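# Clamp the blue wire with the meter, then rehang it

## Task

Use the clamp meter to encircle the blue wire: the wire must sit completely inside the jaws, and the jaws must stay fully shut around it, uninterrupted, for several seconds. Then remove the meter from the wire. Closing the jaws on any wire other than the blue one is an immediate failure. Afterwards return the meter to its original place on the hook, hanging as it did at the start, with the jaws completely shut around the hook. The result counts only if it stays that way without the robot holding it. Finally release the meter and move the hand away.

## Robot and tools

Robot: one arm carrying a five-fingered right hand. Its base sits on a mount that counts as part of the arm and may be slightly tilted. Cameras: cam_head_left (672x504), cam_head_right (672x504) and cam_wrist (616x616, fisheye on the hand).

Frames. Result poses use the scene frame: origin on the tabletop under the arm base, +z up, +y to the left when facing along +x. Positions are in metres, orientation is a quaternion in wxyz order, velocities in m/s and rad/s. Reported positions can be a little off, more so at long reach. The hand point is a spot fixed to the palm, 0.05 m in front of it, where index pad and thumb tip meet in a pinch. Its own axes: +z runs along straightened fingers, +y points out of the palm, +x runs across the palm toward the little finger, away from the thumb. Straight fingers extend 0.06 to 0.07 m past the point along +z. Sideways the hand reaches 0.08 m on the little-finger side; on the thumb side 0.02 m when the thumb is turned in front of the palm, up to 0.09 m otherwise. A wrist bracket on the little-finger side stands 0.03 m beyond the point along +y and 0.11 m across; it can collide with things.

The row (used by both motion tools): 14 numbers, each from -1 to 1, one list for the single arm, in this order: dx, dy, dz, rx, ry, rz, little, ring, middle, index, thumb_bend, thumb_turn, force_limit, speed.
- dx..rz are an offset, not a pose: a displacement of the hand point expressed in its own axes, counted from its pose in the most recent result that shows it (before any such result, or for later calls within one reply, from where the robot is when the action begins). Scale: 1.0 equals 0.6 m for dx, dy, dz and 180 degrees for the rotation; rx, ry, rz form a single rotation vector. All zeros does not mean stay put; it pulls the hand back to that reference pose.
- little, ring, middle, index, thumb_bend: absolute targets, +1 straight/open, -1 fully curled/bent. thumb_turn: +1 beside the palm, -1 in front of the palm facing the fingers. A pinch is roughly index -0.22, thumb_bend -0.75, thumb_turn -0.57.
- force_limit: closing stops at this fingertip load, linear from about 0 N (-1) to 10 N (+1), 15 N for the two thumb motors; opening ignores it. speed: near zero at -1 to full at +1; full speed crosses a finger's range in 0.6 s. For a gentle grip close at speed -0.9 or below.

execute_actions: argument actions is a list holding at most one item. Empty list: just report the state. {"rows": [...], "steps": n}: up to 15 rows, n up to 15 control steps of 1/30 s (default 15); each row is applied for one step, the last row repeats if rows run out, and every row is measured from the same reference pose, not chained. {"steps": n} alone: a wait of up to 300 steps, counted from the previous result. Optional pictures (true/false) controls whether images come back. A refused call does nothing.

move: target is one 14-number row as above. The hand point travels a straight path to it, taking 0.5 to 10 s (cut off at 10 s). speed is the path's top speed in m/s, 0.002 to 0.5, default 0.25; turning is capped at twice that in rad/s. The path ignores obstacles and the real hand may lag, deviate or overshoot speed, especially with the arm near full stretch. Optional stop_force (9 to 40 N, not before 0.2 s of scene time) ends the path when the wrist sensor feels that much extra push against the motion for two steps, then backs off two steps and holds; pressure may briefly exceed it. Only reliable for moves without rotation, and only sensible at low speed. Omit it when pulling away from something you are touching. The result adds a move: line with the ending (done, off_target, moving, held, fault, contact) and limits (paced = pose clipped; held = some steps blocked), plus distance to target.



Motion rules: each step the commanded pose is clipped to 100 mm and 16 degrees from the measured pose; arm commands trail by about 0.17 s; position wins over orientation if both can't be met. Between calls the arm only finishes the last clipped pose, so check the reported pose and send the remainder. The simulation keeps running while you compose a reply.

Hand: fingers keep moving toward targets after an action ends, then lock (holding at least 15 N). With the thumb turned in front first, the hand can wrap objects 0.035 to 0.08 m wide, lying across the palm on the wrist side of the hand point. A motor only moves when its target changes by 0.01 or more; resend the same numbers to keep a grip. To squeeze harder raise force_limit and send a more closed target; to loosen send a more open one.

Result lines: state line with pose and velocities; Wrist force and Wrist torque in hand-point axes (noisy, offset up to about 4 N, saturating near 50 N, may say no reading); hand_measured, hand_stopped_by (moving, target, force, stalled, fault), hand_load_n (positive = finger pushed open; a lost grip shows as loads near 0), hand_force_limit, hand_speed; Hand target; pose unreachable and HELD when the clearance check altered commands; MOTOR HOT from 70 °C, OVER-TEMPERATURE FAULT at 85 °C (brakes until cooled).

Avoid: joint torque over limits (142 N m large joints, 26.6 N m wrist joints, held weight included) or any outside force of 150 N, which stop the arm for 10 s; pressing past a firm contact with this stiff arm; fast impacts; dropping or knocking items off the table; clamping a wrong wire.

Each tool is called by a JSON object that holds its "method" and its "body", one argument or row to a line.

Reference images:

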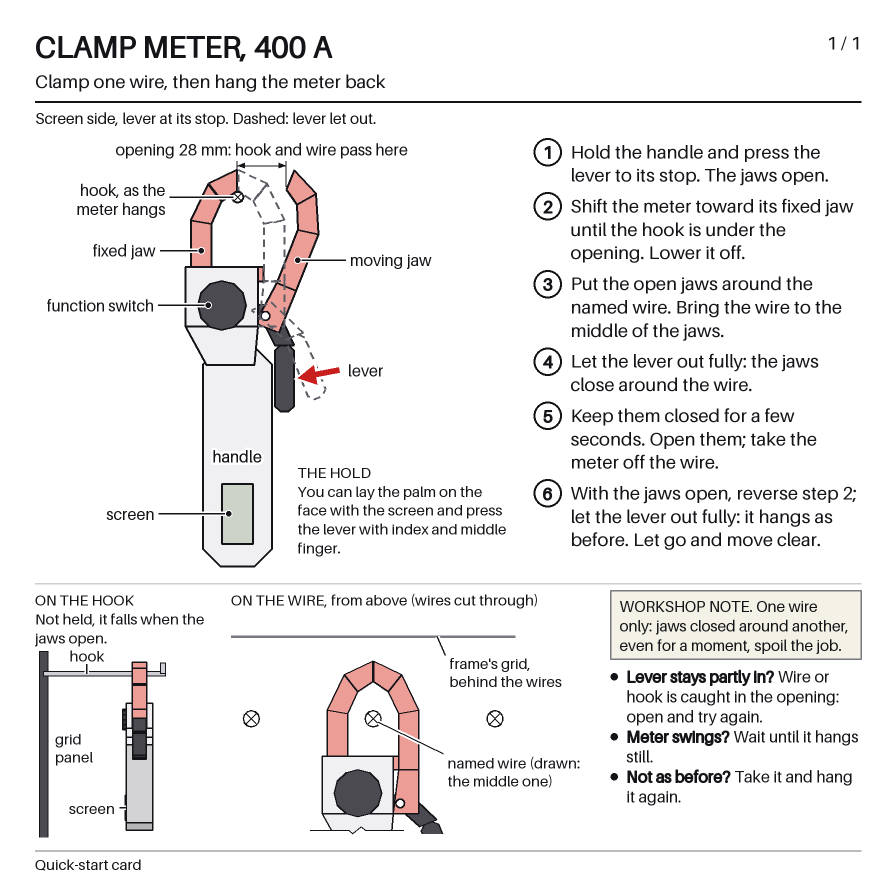

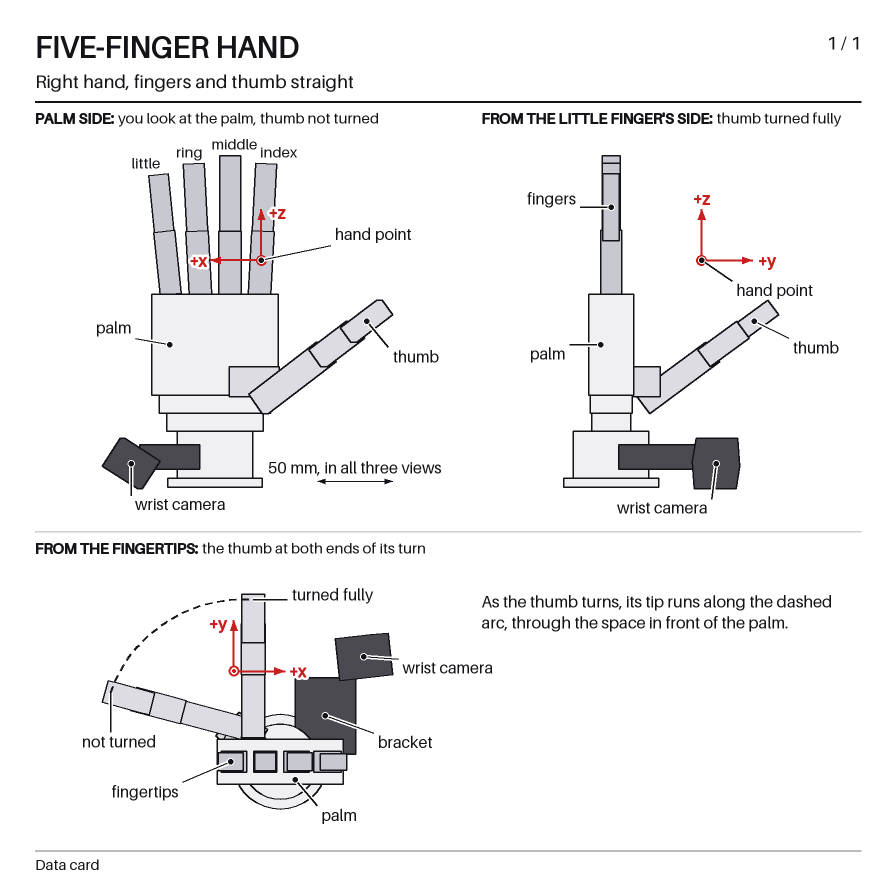

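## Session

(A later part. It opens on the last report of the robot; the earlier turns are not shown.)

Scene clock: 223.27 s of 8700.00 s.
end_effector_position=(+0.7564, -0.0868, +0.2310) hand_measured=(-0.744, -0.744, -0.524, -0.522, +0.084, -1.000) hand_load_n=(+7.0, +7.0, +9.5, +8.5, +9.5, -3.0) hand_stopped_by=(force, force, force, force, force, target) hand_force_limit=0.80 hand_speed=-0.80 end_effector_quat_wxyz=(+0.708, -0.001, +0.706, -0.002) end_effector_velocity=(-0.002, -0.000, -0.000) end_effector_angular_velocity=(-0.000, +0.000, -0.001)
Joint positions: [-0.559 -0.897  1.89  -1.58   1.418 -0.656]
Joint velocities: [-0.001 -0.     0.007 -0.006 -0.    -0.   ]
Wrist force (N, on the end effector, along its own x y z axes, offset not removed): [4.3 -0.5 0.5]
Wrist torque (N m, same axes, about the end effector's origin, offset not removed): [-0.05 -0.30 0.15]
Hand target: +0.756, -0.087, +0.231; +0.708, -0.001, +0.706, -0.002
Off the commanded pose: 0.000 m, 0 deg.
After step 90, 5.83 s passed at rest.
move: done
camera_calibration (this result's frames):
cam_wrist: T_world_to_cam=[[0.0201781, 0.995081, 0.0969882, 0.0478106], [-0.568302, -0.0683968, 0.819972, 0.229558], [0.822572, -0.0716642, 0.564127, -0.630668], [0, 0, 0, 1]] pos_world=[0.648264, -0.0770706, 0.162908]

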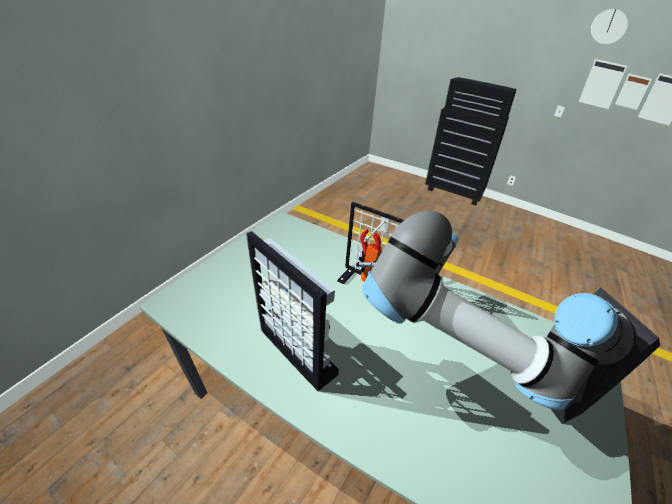

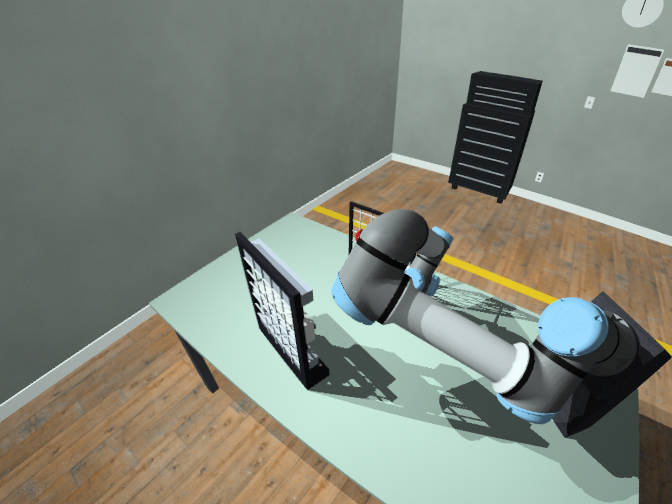

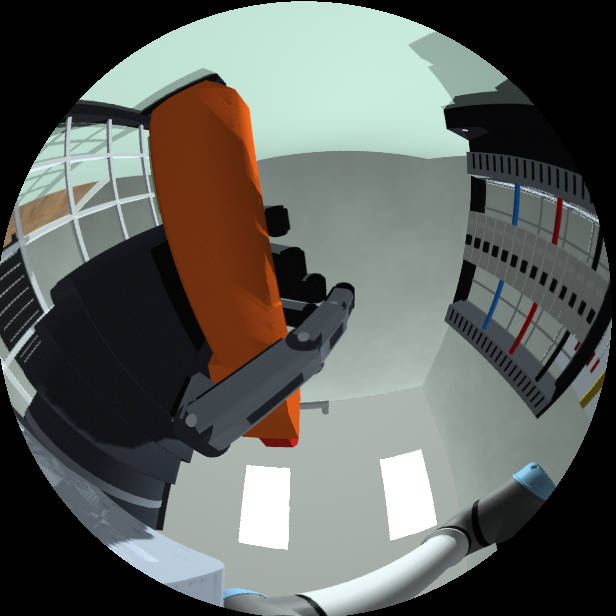

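{"method": "move", "body": {
  "target": [0.0667,0,0.002,0,0,0,-1,-1,-0.9,-1,-1,-1,0.8,-0.8],
  "speed": 0.03
}}

{"method": "zoom_image", "body": {
  "camera": "cam_head_left",
  "region": [340, 210, 400, 270]
}}

Scene clock: 230.67 s of 8700.00 s.
end_effector_position=(+0.7576, -0.0869, +0.1913) hand_measured=(-0.744, -0.744, -0.524, -0.522, +0.084, -1.000) hand_load_n=(+7.0, +7.0, +9.5, +8.5, +9.5, -3.0) hand_stopped_by=(force, force, force, force, force, target) hand_force_limit=0.80 hand_speed=-0.80 end_effector_quat_wxyz=(+0.708, -0.001, +0.706, -0.002) end_effector_velocity=(+0.000, -0.000, -0.003) end_effector_angular_velocity=(+0.000, -0.000, -0.000)
Joint positions: [-0.502 -0.826  1.83  -1.587  1.465 -0.688]
Joint velocities: [ 0.003  0.005 -0.004 -0.     0.003 -0.002]
Wrist force (N, on the end effector, along its own x y z axes, offset not removed): [4.1 -0.2 0.6]
Wrist torque (N m, same axes, about the end effector's origin, offset not removed): [-0.02 -0.37 0.21]
Hand target: +0.758, -0.087, +0.191; +0.708, -0.001, +0.706, -0.002
Off the commanded pose: 0.000 m, 0 deg.
After step 90, 2.70 s passed at rest.
move: done
camera_calibration (this result's frames):
cam_wrist: T_world_to_cam=[[0.0201936, 0.995092, 0.0968742, 0.0517942], [-0.568197, -0.0683033, 0.820053, 0.262751], [0.822645, -0.0716034, 0.564029, -0.609334], [0, 0, 0, 1]] pos_world=[0.649513, -0.0772236, 0.123195]

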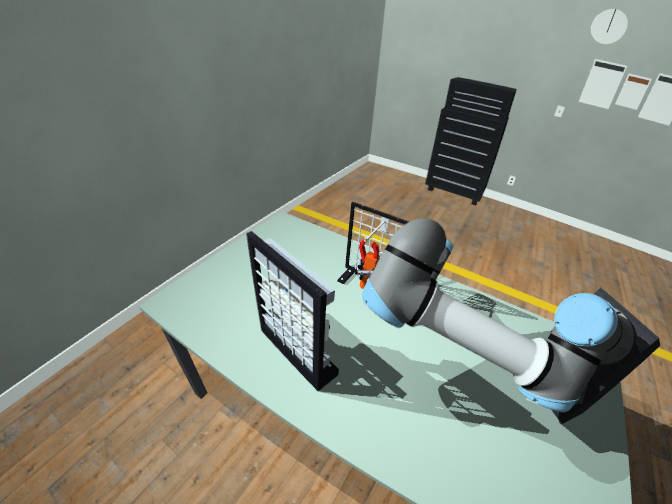

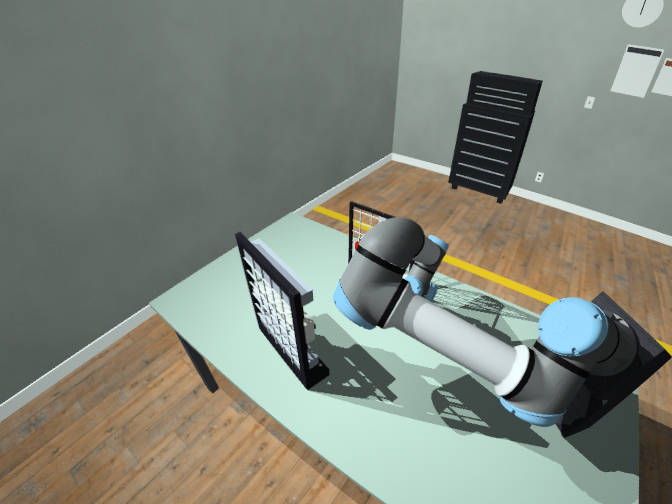

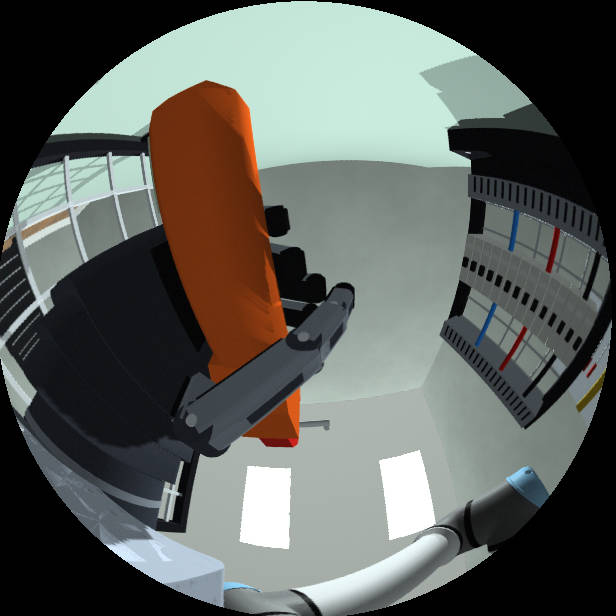

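Region (340, 210, 400, 270) of cam_head_left's 672x504 image, scaled by 8.400, with more detail than that image has.

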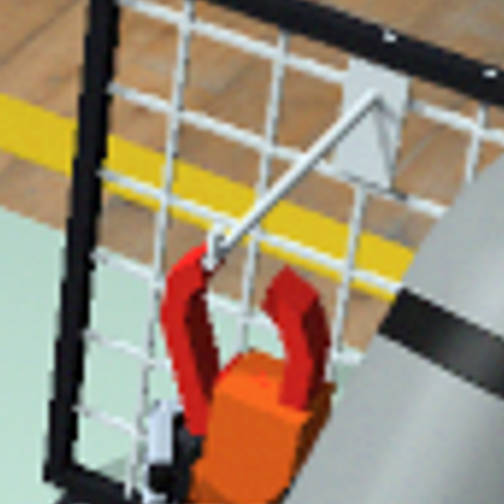

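{"method": "zoom_image", "body": {
  "camera": "cam_wrist",
  "region": [240, 390, 350, 470]
}}

{"method": "zoom_image", "body": {
  "camera": "cam_wrist",
  "region": [430, 160, 600, 430]
}}

Region (240, 390, 350, 470) of cam_wrist's 616x616 image, scaled by 4.582, with more detail than that image has; it fills the top 367 rows of this view, and the rest is white.

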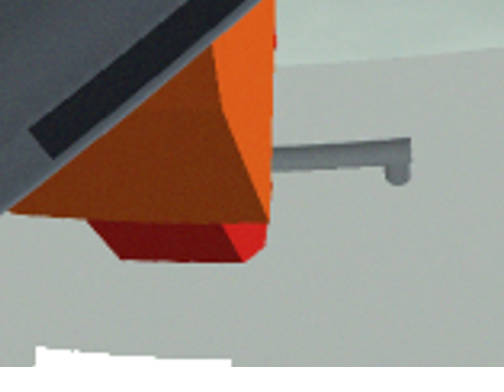

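Region (430, 160, 600, 430) of cam_wrist's 616x616 image, scaled by 1.867, with more detail than that image has; it fills the left 317 columns of this view, and the rest is white.

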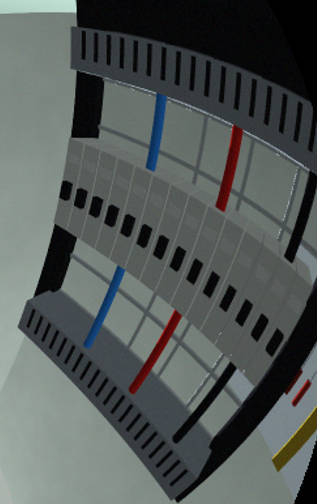

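{"method": "move", "body": {
  "target": [0,0.12,0,0,0,0,-1,-1,-0.9,-1,-1,-1,0.8,-0.8],
  "speed": 0.1
}}

Scene clock: 285.97 s of 8700.00 s.
end_effector_position=(+0.7576, -0.0153, +0.1910) hand_measured=(-0.744, -0.744, -0.524, -0.522, +0.084, -1.000) hand_load_n=(+7.0, +7.0, +9.5, +8.5, +9.5, -3.0) hand_stopped_by=(force, force, force, force, force, target) hand_force_limit=0.80 hand_speed=-0.80 end_effector_quat_wxyz=(+0.708, -0.001, +0.706, -0.002) end_effector_velocity=(+0.000, +0.003, +0.000) end_effector_angular_velocity=(-0.001, -0.000, +0.001)
Joint positions: [-0.417 -0.944  1.893 -1.529  1.537 -0.735]
Joint velocities: [ 0.003 -0.004  0.001  0.002  0.003 -0.002]
Wrist force (N, on the end effector, along its own x y z axes, offset not removed): [4.1 -1.9 0.4]
Wrist torque (N m, same axes, about the end effector's origin, offset not removed): [-0.18 -0.23 0.11]
Hand target: +0.758, -0.015, +0.191; +0.708, -0.001, +0.706, -0.002
Off the commanded pose: 0.000 m, 0 deg.
After step 90, 51.07 s passed at rest.
move: done
camera_calibration (this result's frames):
cam_wrist: T_world_to_cam=[[0.0201621, 0.995109, 0.096703, -0.0194094], [-0.568071, -0.0681909, 0.820149, 0.26775], [0.822732, -0.0714702, 0.563918, -0.604056], [0, 0, 0, 1]] pos_world=[0.649469, -0.00559941, 0.12292]

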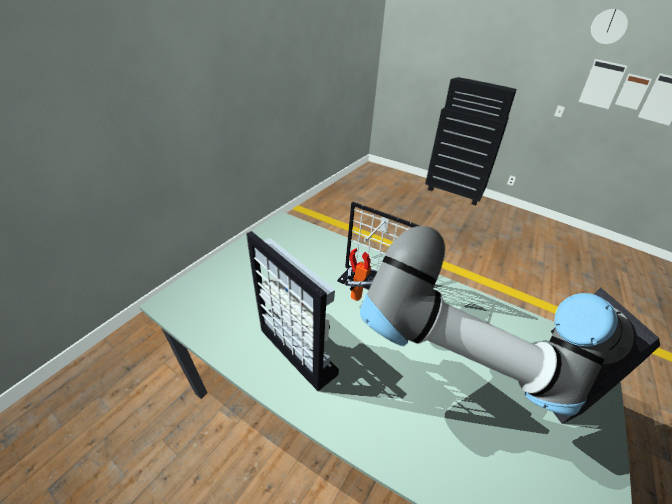

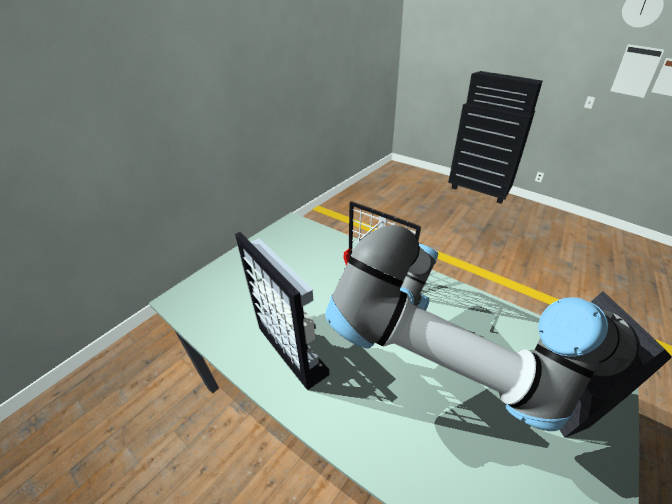

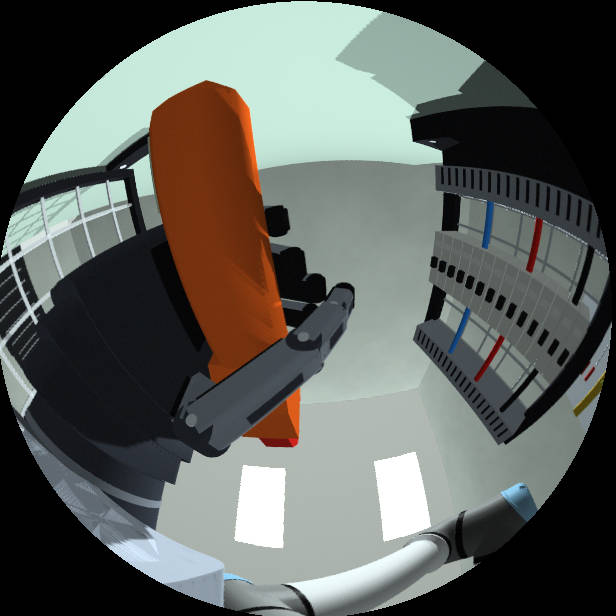

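{"method": "move", "body": {
  "target": [-0.1567,0.1422,0.1707,0,0,-0.5,-1,-1,-0.9,-1,-1,-1,0.8,-0.8],
  "speed": 0.2
}}

Scene clock: 347.20 s of 8700.00 s.
end_effector_position=(+0.8597, +0.0701, +0.2849) hand_measured=(-0.744, -0.744, -0.524, -0.522, +0.084, -1.000) hand_load_n=(+7.0, +7.0, +9.5, +8.5, +9.5, -3.0) hand_stopped_by=(force, force, force, force, force, target) hand_force_limit=0.80 hand_speed=-0.80 end_effector_quat_wxyz=(+0.500, -0.499, +0.499, -0.502) end_effector_velocity=(+0.001, +0.001, +0.001) end_effector_angular_velocity=(-0.018, +0.001, -0.002)
Joint positions: [-0.53  -1.38   1.802 -1.007  1.442 -2.241]
Joint velocities: [ 0.001 -0.003 -0.004  0.009  0.002 -0.019]
Wrist force (N, on the end effector, along its own x y z axes, offset not removed): [1.4 1.6 0.4]
Wrist torque (N m, same axes, about the end effector's origin, offset not removed): [0.07 -0.09 0.19]
Hand target: +0.860, +0.070, +0.285; +0.499, -0.500, +0.499, -0.502
Off the commanded pose: 0.000 m, 0 deg.
After step 90, 53.80 s passed at rest.
move: done
camera_calibration (this result's frames):
cam_wrist: T_world_to_cam=[[0.0221733, 0.098796, -0.994861, 0.256547], [-0.564904, 0.822261, 0.0690653, 0.40343], [0.824858, 0.56047, 0.0740425, -0.641477], [0, 0, 0, 1]] pos_world=[0.751339, 0.00245802, 0.274862]

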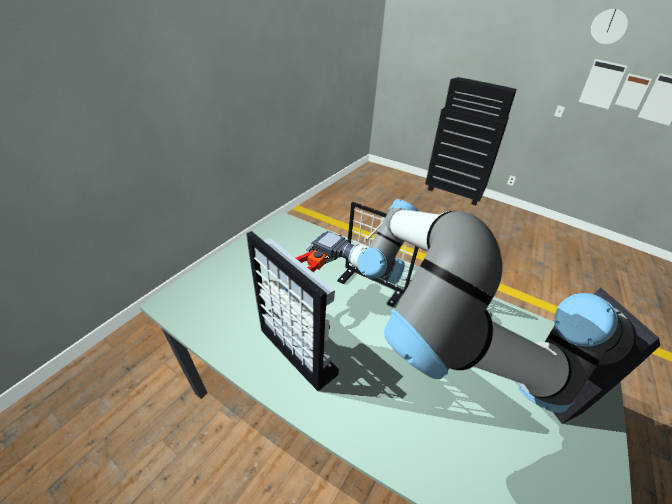

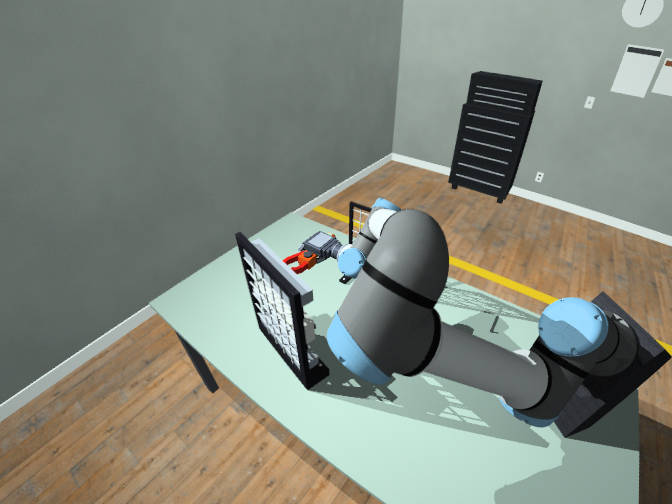

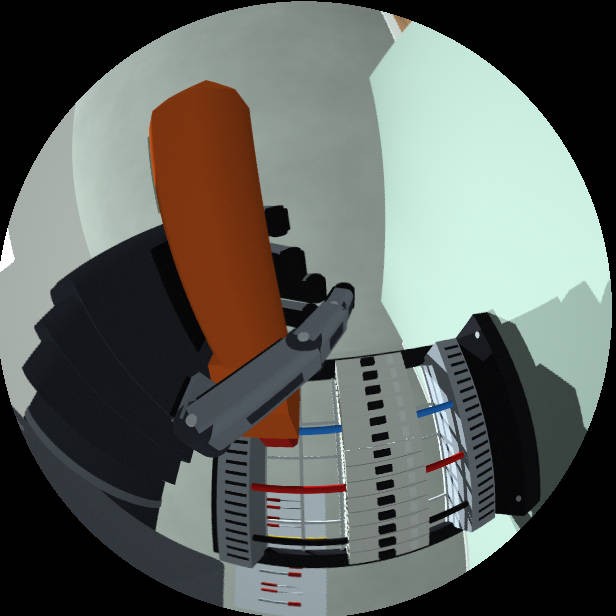

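{"method": "zoom_image", "body": {
  "camera": "cam_wrist",
  "region": [200, 340, 480, 570]
}}

{"method": "zoom_image", "body": {
  "camera": "cam_head_right",
  "region": [230, 200, 390, 330]
}}

Region (200, 340, 480, 570) of cam_wrist's 616x616 image, scaled by 1.800, with more detail than that image has; it fills the top 414 rows of this view, and the rest is white.

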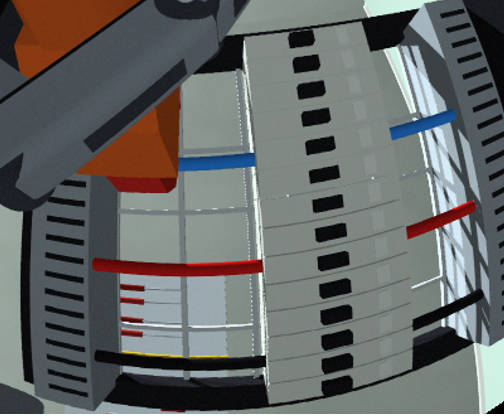

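Region (230, 200, 390, 330) of cam_head_right's 672x504 image, scaled by 3.150, with more detail than that image has; it fills the top 410 rows of this view, and the rest is white.

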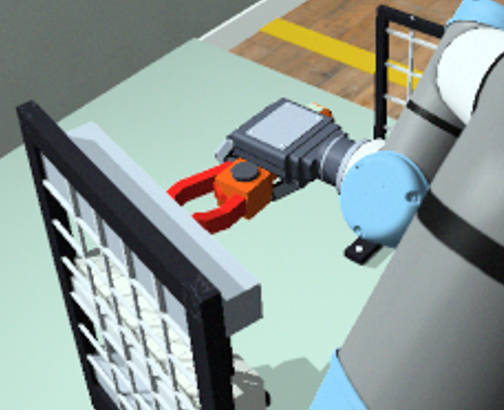

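{"method": "move", "body": {
  "target": [-0.045,0,0,0,0,0,-1,-1,-0.9,-1,-1,-1,0.8,-0.8],
  "speed": 0.05
}}

{"method": "zoom_image", "body": {
  "camera": "cam_wrist",
  "region": [200, 340, 480, 570]
}}

Scene clock: 362.97 s of 8700.00 s.
end_effector_position=(+0.8597, +0.0968, +0.2848) hand_measured=(-0.744, -0.744, -0.524, -0.522, +0.084, -1.000) hand_load_n=(+7.0, +7.0, +9.5, +8.5, +9.5, -3.0) hand_stopped_by=(force, force, force, force, force, target) hand_force_limit=0.80 hand_speed=-0.80 end_effector_quat_wxyz=(+0.500, -0.499, +0.499, -0.502) end_effector_velocity=(-0.000, +0.002, -0.000) end_effector_angular_velocity=(+0.001, +0.000, -0.000)
Joint positions: [-0.496 -1.415  1.798 -0.966  1.47  -2.26 ]
Joint velocities: [ 0.003 -0.003 -0.     0.004  0.003 -0.001]
Wrist force (N, on the end effector, along its own x y z axes, offset not removed): [0.0 1.8 0.0]
Wrist torque (N m, same axes, about the end effector's origin, offset not removed): [0.07 0.09 0.03]
Hand target: +0.860, +0.097, +0.285; +0.500, -0.499, +0.499, -0.502
Off the commanded pose: 0.000 m, 0 deg.
After step 90, 11.80 s passed at rest.
move: done
camera_calibration (this result's frames):
cam_wrist: T_world_to_cam=[[0.0221078, 0.0987197, -0.99487, 0.25391], [-0.564921, 0.822252, 0.0690375, 0.381489], [0.824849, 0.560497, 0.073947, -0.656394], [0, 0, 0, 1]] pos_world=[0.751323, 0.0291608, 0.274808]

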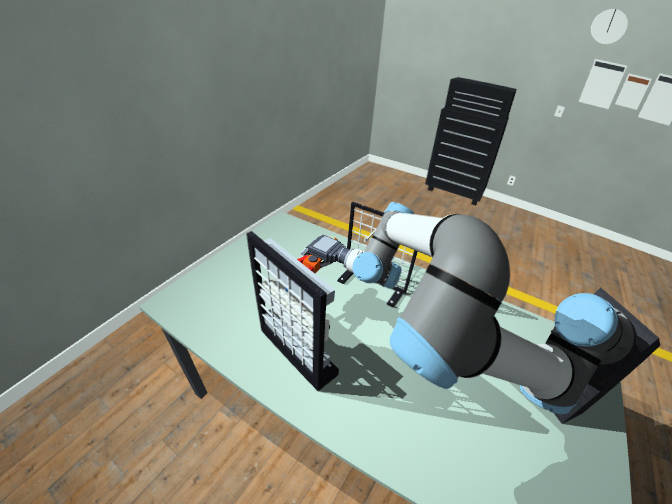

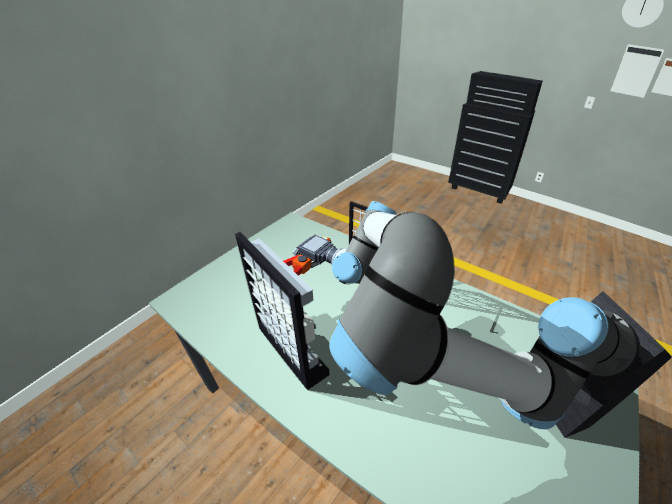

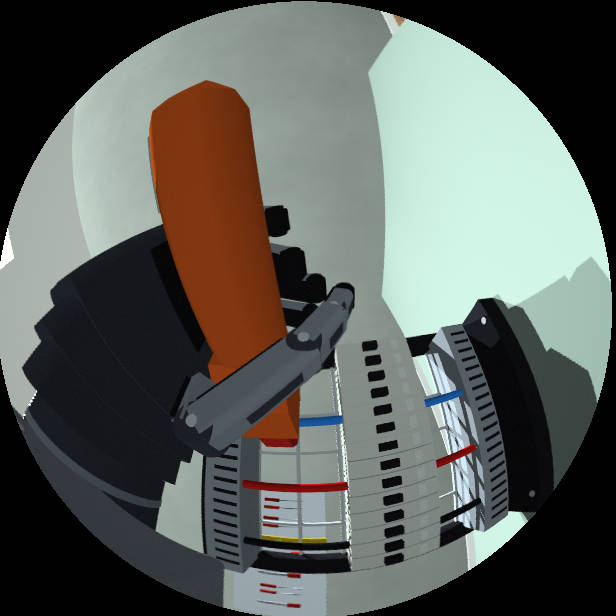

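Region (200, 340, 480, 570) of cam_wrist's 616x616 image, scaled by 1.800, with more detail than that image has; it fills the top 414 rows of this view, and the rest is white.

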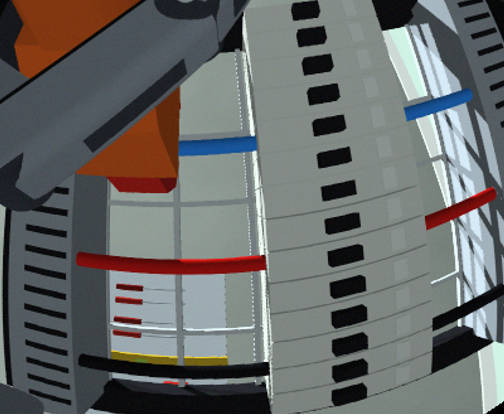

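{"method": "move", "body": {
  "target": [-0.045,0,0,0,0,0,-1,-1,-0.9,-1,-1,-1,0.8,-0.8],
  "speed": 0.02
}}

{"method": "zoom_image", "body": {
  "camera": "cam_wrist",
  "region": [200, 340, 480, 570]
}}

Scene clock: 370.63 s of 8700.00 s.
end_effector_position=(+0.8597, +0.1235, +0.2847) hand_measured=(-0.744, -0.744, -0.524, -0.522, +0.084, -1.000) hand_load_n=(+7.0, +7.0, +9.5, +8.5, +9.5, -3.0) hand_stopped_by=(force, force, force, force, force, target) hand_force_limit=0.80 hand_speed=-0.80 end_effector_quat_wxyz=(+0.500, -0.500, +0.499, -0.502) end_effector_velocity=(-0.000, +0.002, -0.000) end_effector_angular_velocity=(-0.001, +0.000, -0.000)
Joint positions: [-0.461 -1.446  1.79  -0.925  1.5   -2.279]
Joint velocities: [ 0.003 -0.003 -0.     0.004  0.003 -0.003]
Wrist force (N, on the end effector, along its own x y z axes, offset not removed): [1.2 1.5 -1.2]
Wrist torque (N m, same axes, about the end effector's origin, offset not removed): [0.10 -0.04 0.16]
Hand target: +0.860, +0.124, +0.285; +0.500, -0.499, +0.499, -0.502
Off the commanded pose: 0.000 m, 0 deg.
After step 90, 3.00 s passed at rest.
move: done
camera_calibration (this result's frames):
cam_wrist: T_world_to_cam=[[0.0220439, 0.0986566, -0.994877, 0.251268], [-0.564935, 0.822244, 0.06902, 0.359533], [0.824841, 0.560519, 0.07386, -0.67132], [0, 0, 0, 1]] pos_world=[0.751306, 0.0558746, 0.27475]

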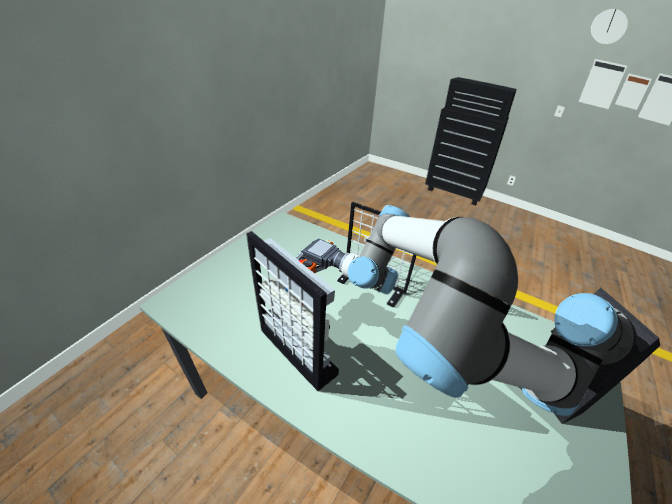

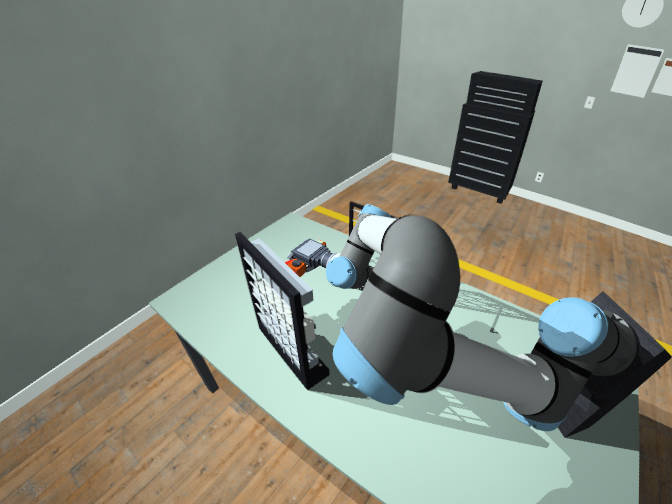

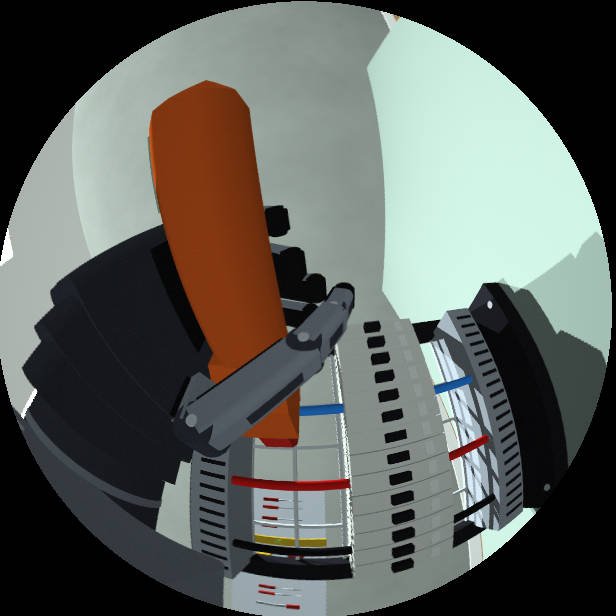

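Region (200, 340, 480, 570) of cam_wrist's 616x616 image, scaled by 1.800, with more detail than that image has; it fills the top 414 rows of this view, and the rest is white.

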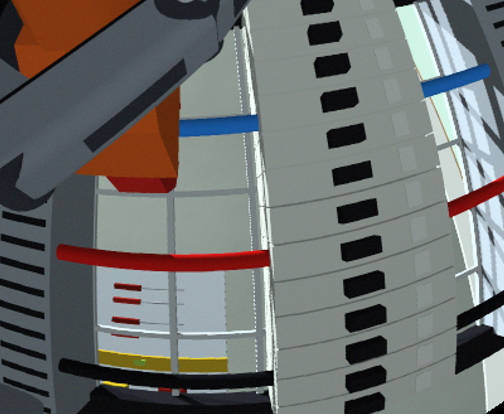

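{"method": "move", "body": {
  "target": [-0.05,0,0.005,0,0,0,-1,-1,-0.9,-1,-1,-1,0.8,-0.8],
  "speed": 0.012,
  "stop_force": 10
}}

{"method": "zoom_image", "body": {
  "camera": "cam_wrist",
  "region": [200, 340, 480, 570]
}}

Scene clock: 380.67 s of 8700.00 s.
end_effector_position=(+0.8626, +0.1532, +0.2846) hand_measured=(-0.744, -0.744, -0.524, -0.522, +0.084, -1.000) hand_load_n=(+7.0, +7.0, +9.5, +8.5, +9.5, -3.0) hand_stopped_by=(force, force, force, force, force, target) hand_force_limit=0.80 hand_speed=-0.80 end_effector_quat_wxyz=(+0.500, -0.500, +0.499, -0.502) end_effector_velocity=(-0.000, +0.002, -0.001) end_effector_angular_velocity=(-0.001, +0.001, -0.001)
Joint positions: [-0.419 -1.472  1.766 -0.874  1.534 -2.302]
Joint velocities: [ 0.004 -0.002 -0.001  0.004  0.003 -0.003]
Wrist force (N, on the end effector, along its own x y z axes, offset not removed): [1.4 0.8 -0.7]
Wrist torque (N m, same axes, about the end effector's origin, offset not removed): [-0.10 -0.09 0.09]
Hand target: +0.863, +0.154, +0.285; +0.500, -0.500, +0.499, -0.502
Off the commanded pose: 0.000 m, 0 deg.
After step 90, 4.30 s passed at rest.
move: done
camera_calibration (this result's frames):
cam_wrist: T_world_to_cam=[[0.0219735, 0.0985803, -0.994886, 0.248275], [-0.56495, 0.822235, 0.0689951, 0.336808], [0.824832, 0.560545, 0.0737604, -0.690364], [0, 0, 0, 1]] pos_world=[0.754259, 0.0855697, 0.274689]

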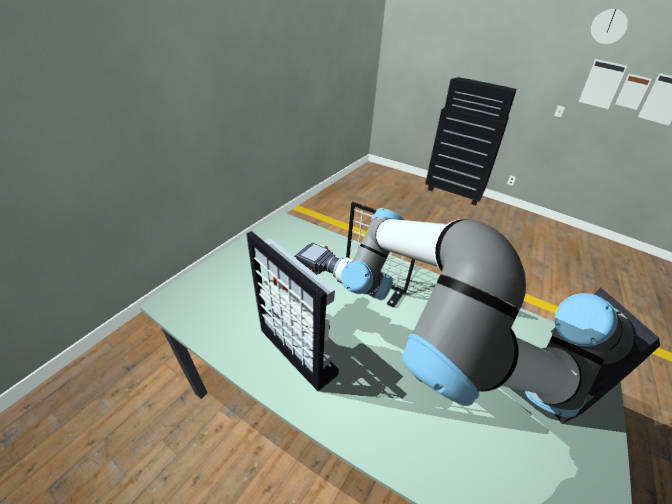

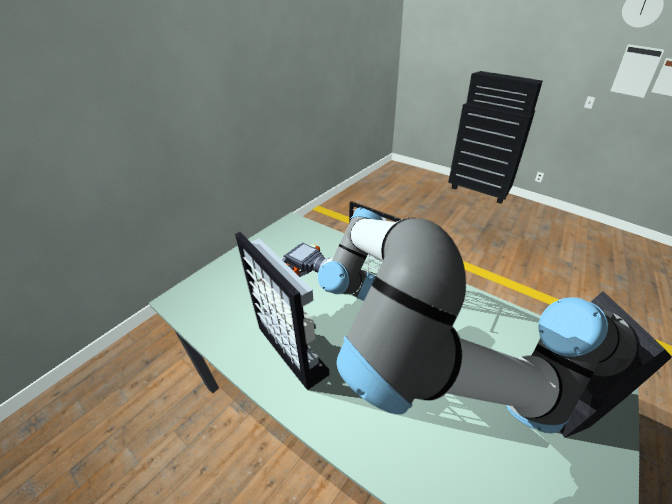

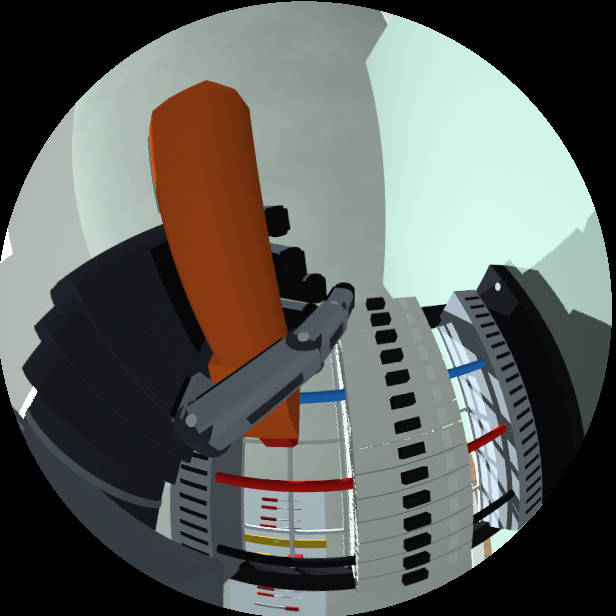

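Region (200, 340, 480, 570) of cam_wrist's 616x616 image, scaled by 1.800, with more detail than that image has; it fills the top 414 rows of this view, and the rest is white.

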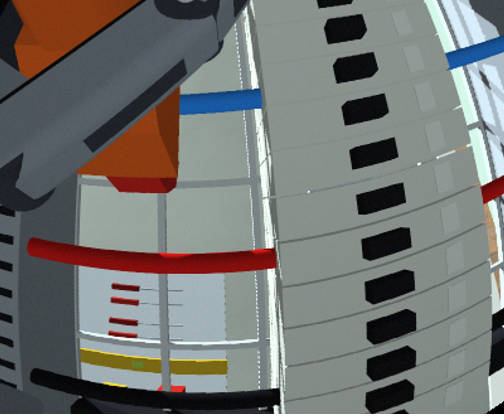

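{"method": "zoom_image", "body": {
  "camera": "cam_head_left",
  "region": [250, 230, 340, 320]
}}

Region (250, 230, 340, 320) of cam_head_left's 672x504 image, scaled by 5.600, with more detail than that image has.

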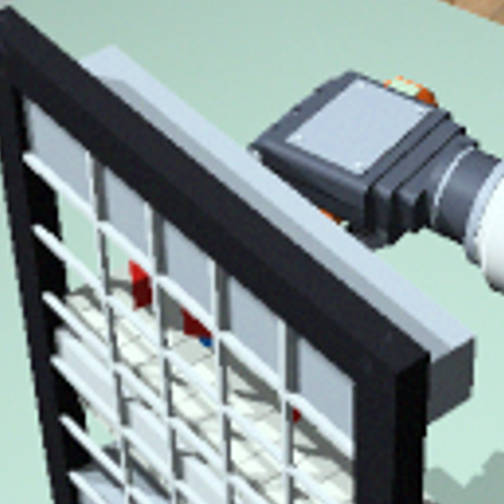

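{"method": "move", "body": {
  "target": [0,0,0.0233,0,0,0,-1,-1,-0.9,-1,-1,-1,0.8,-0.8],
  "speed": 0.01,
  "stop_force": 10
}}

{"method": "zoom_image", "body": {
  "camera": "cam_head_left",
  "region": [250, 230, 340, 320]
}}

Scene clock: 391.03 s of 8700.00 s.
end_effector_position=(+0.8763, +0.1532, +0.2847) hand_measured=(-0.744, -0.744, -0.524, -0.522, +0.084, -1.000) hand_load_n=(+7.0, +7.0, +9.5, +8.5, +9.5, -3.0) hand_stopped_by=(force, force, force, force, force, target) hand_force_limit=0.80 hand_speed=-0.80 end_effector_quat_wxyz=(+0.500, -0.500, +0.499, -0.502) end_effector_velocity=(+0.002, -0.000, -0.000) end_effector_angular_velocity=(+0.000, +0.001, -0.000)
Joint positions: [-0.418 -1.451  1.722 -0.851  1.535 -2.303]
Joint velocities: [ 0.     0.004 -0.008  0.004 -0.     0.   ]
Wrist force (N, on the end effector, along its own x y z axes, offset not removed): [-0.2 1.8 0.4]
Wrist torque (N m, same axes, about the end effector's origin, offset not removed): [0.09 0.05 -0.01]
Hand target: +0.877, +0.153, +0.285; +0.500, -0.500, +0.499, -0.502
Off the commanded pose: 0.000 m, 0 deg.
After step 90, 5.77 s passed at rest.
move: done
camera_calibration (this result's frames):
cam_wrist: T_world_to_cam=[[0.0219831, 0.0985787, -0.994886, 0.247995], [-0.564961, 0.822228, 0.0689873, 0.344526], [0.824824, 0.560556, 0.0737683, -0.701635], [0, 0, 0, 1]] pos_world=[0.767918, 0.0855799, 0.274718]

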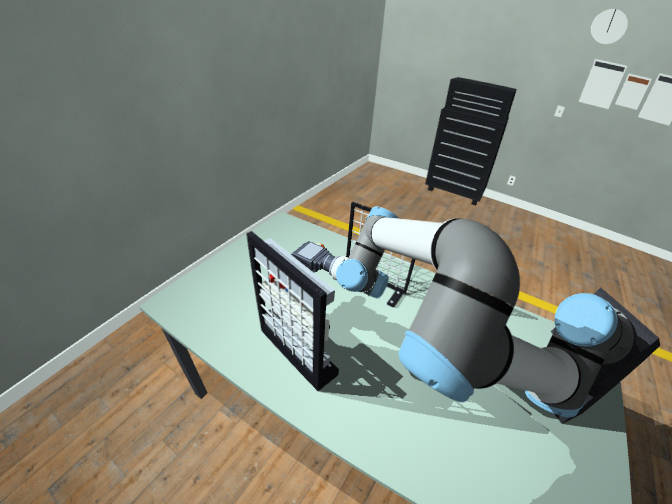

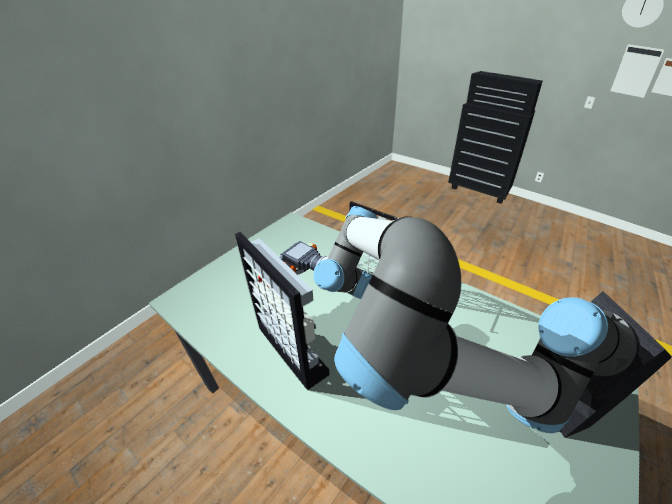

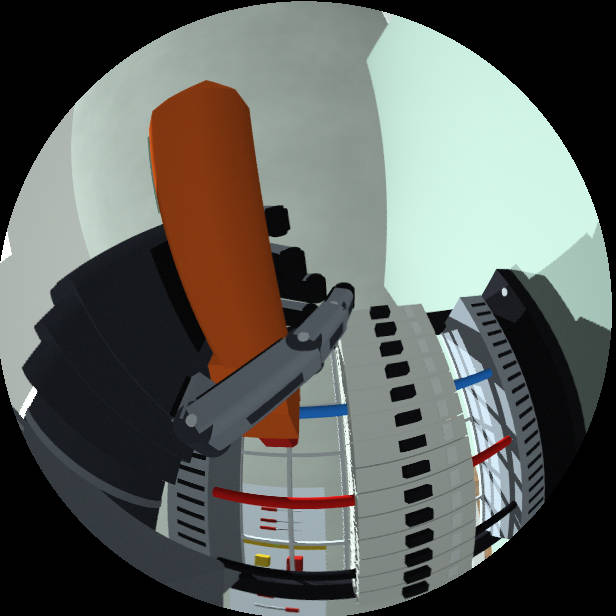

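Region (250, 230, 340, 320) of cam_head_left's 672x504 image, scaled by 5.600, with more detail than that image has.

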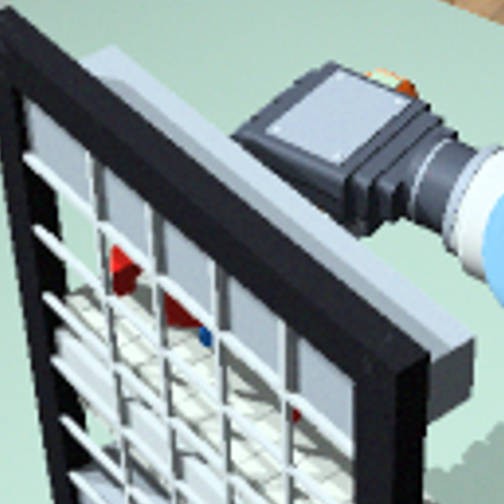

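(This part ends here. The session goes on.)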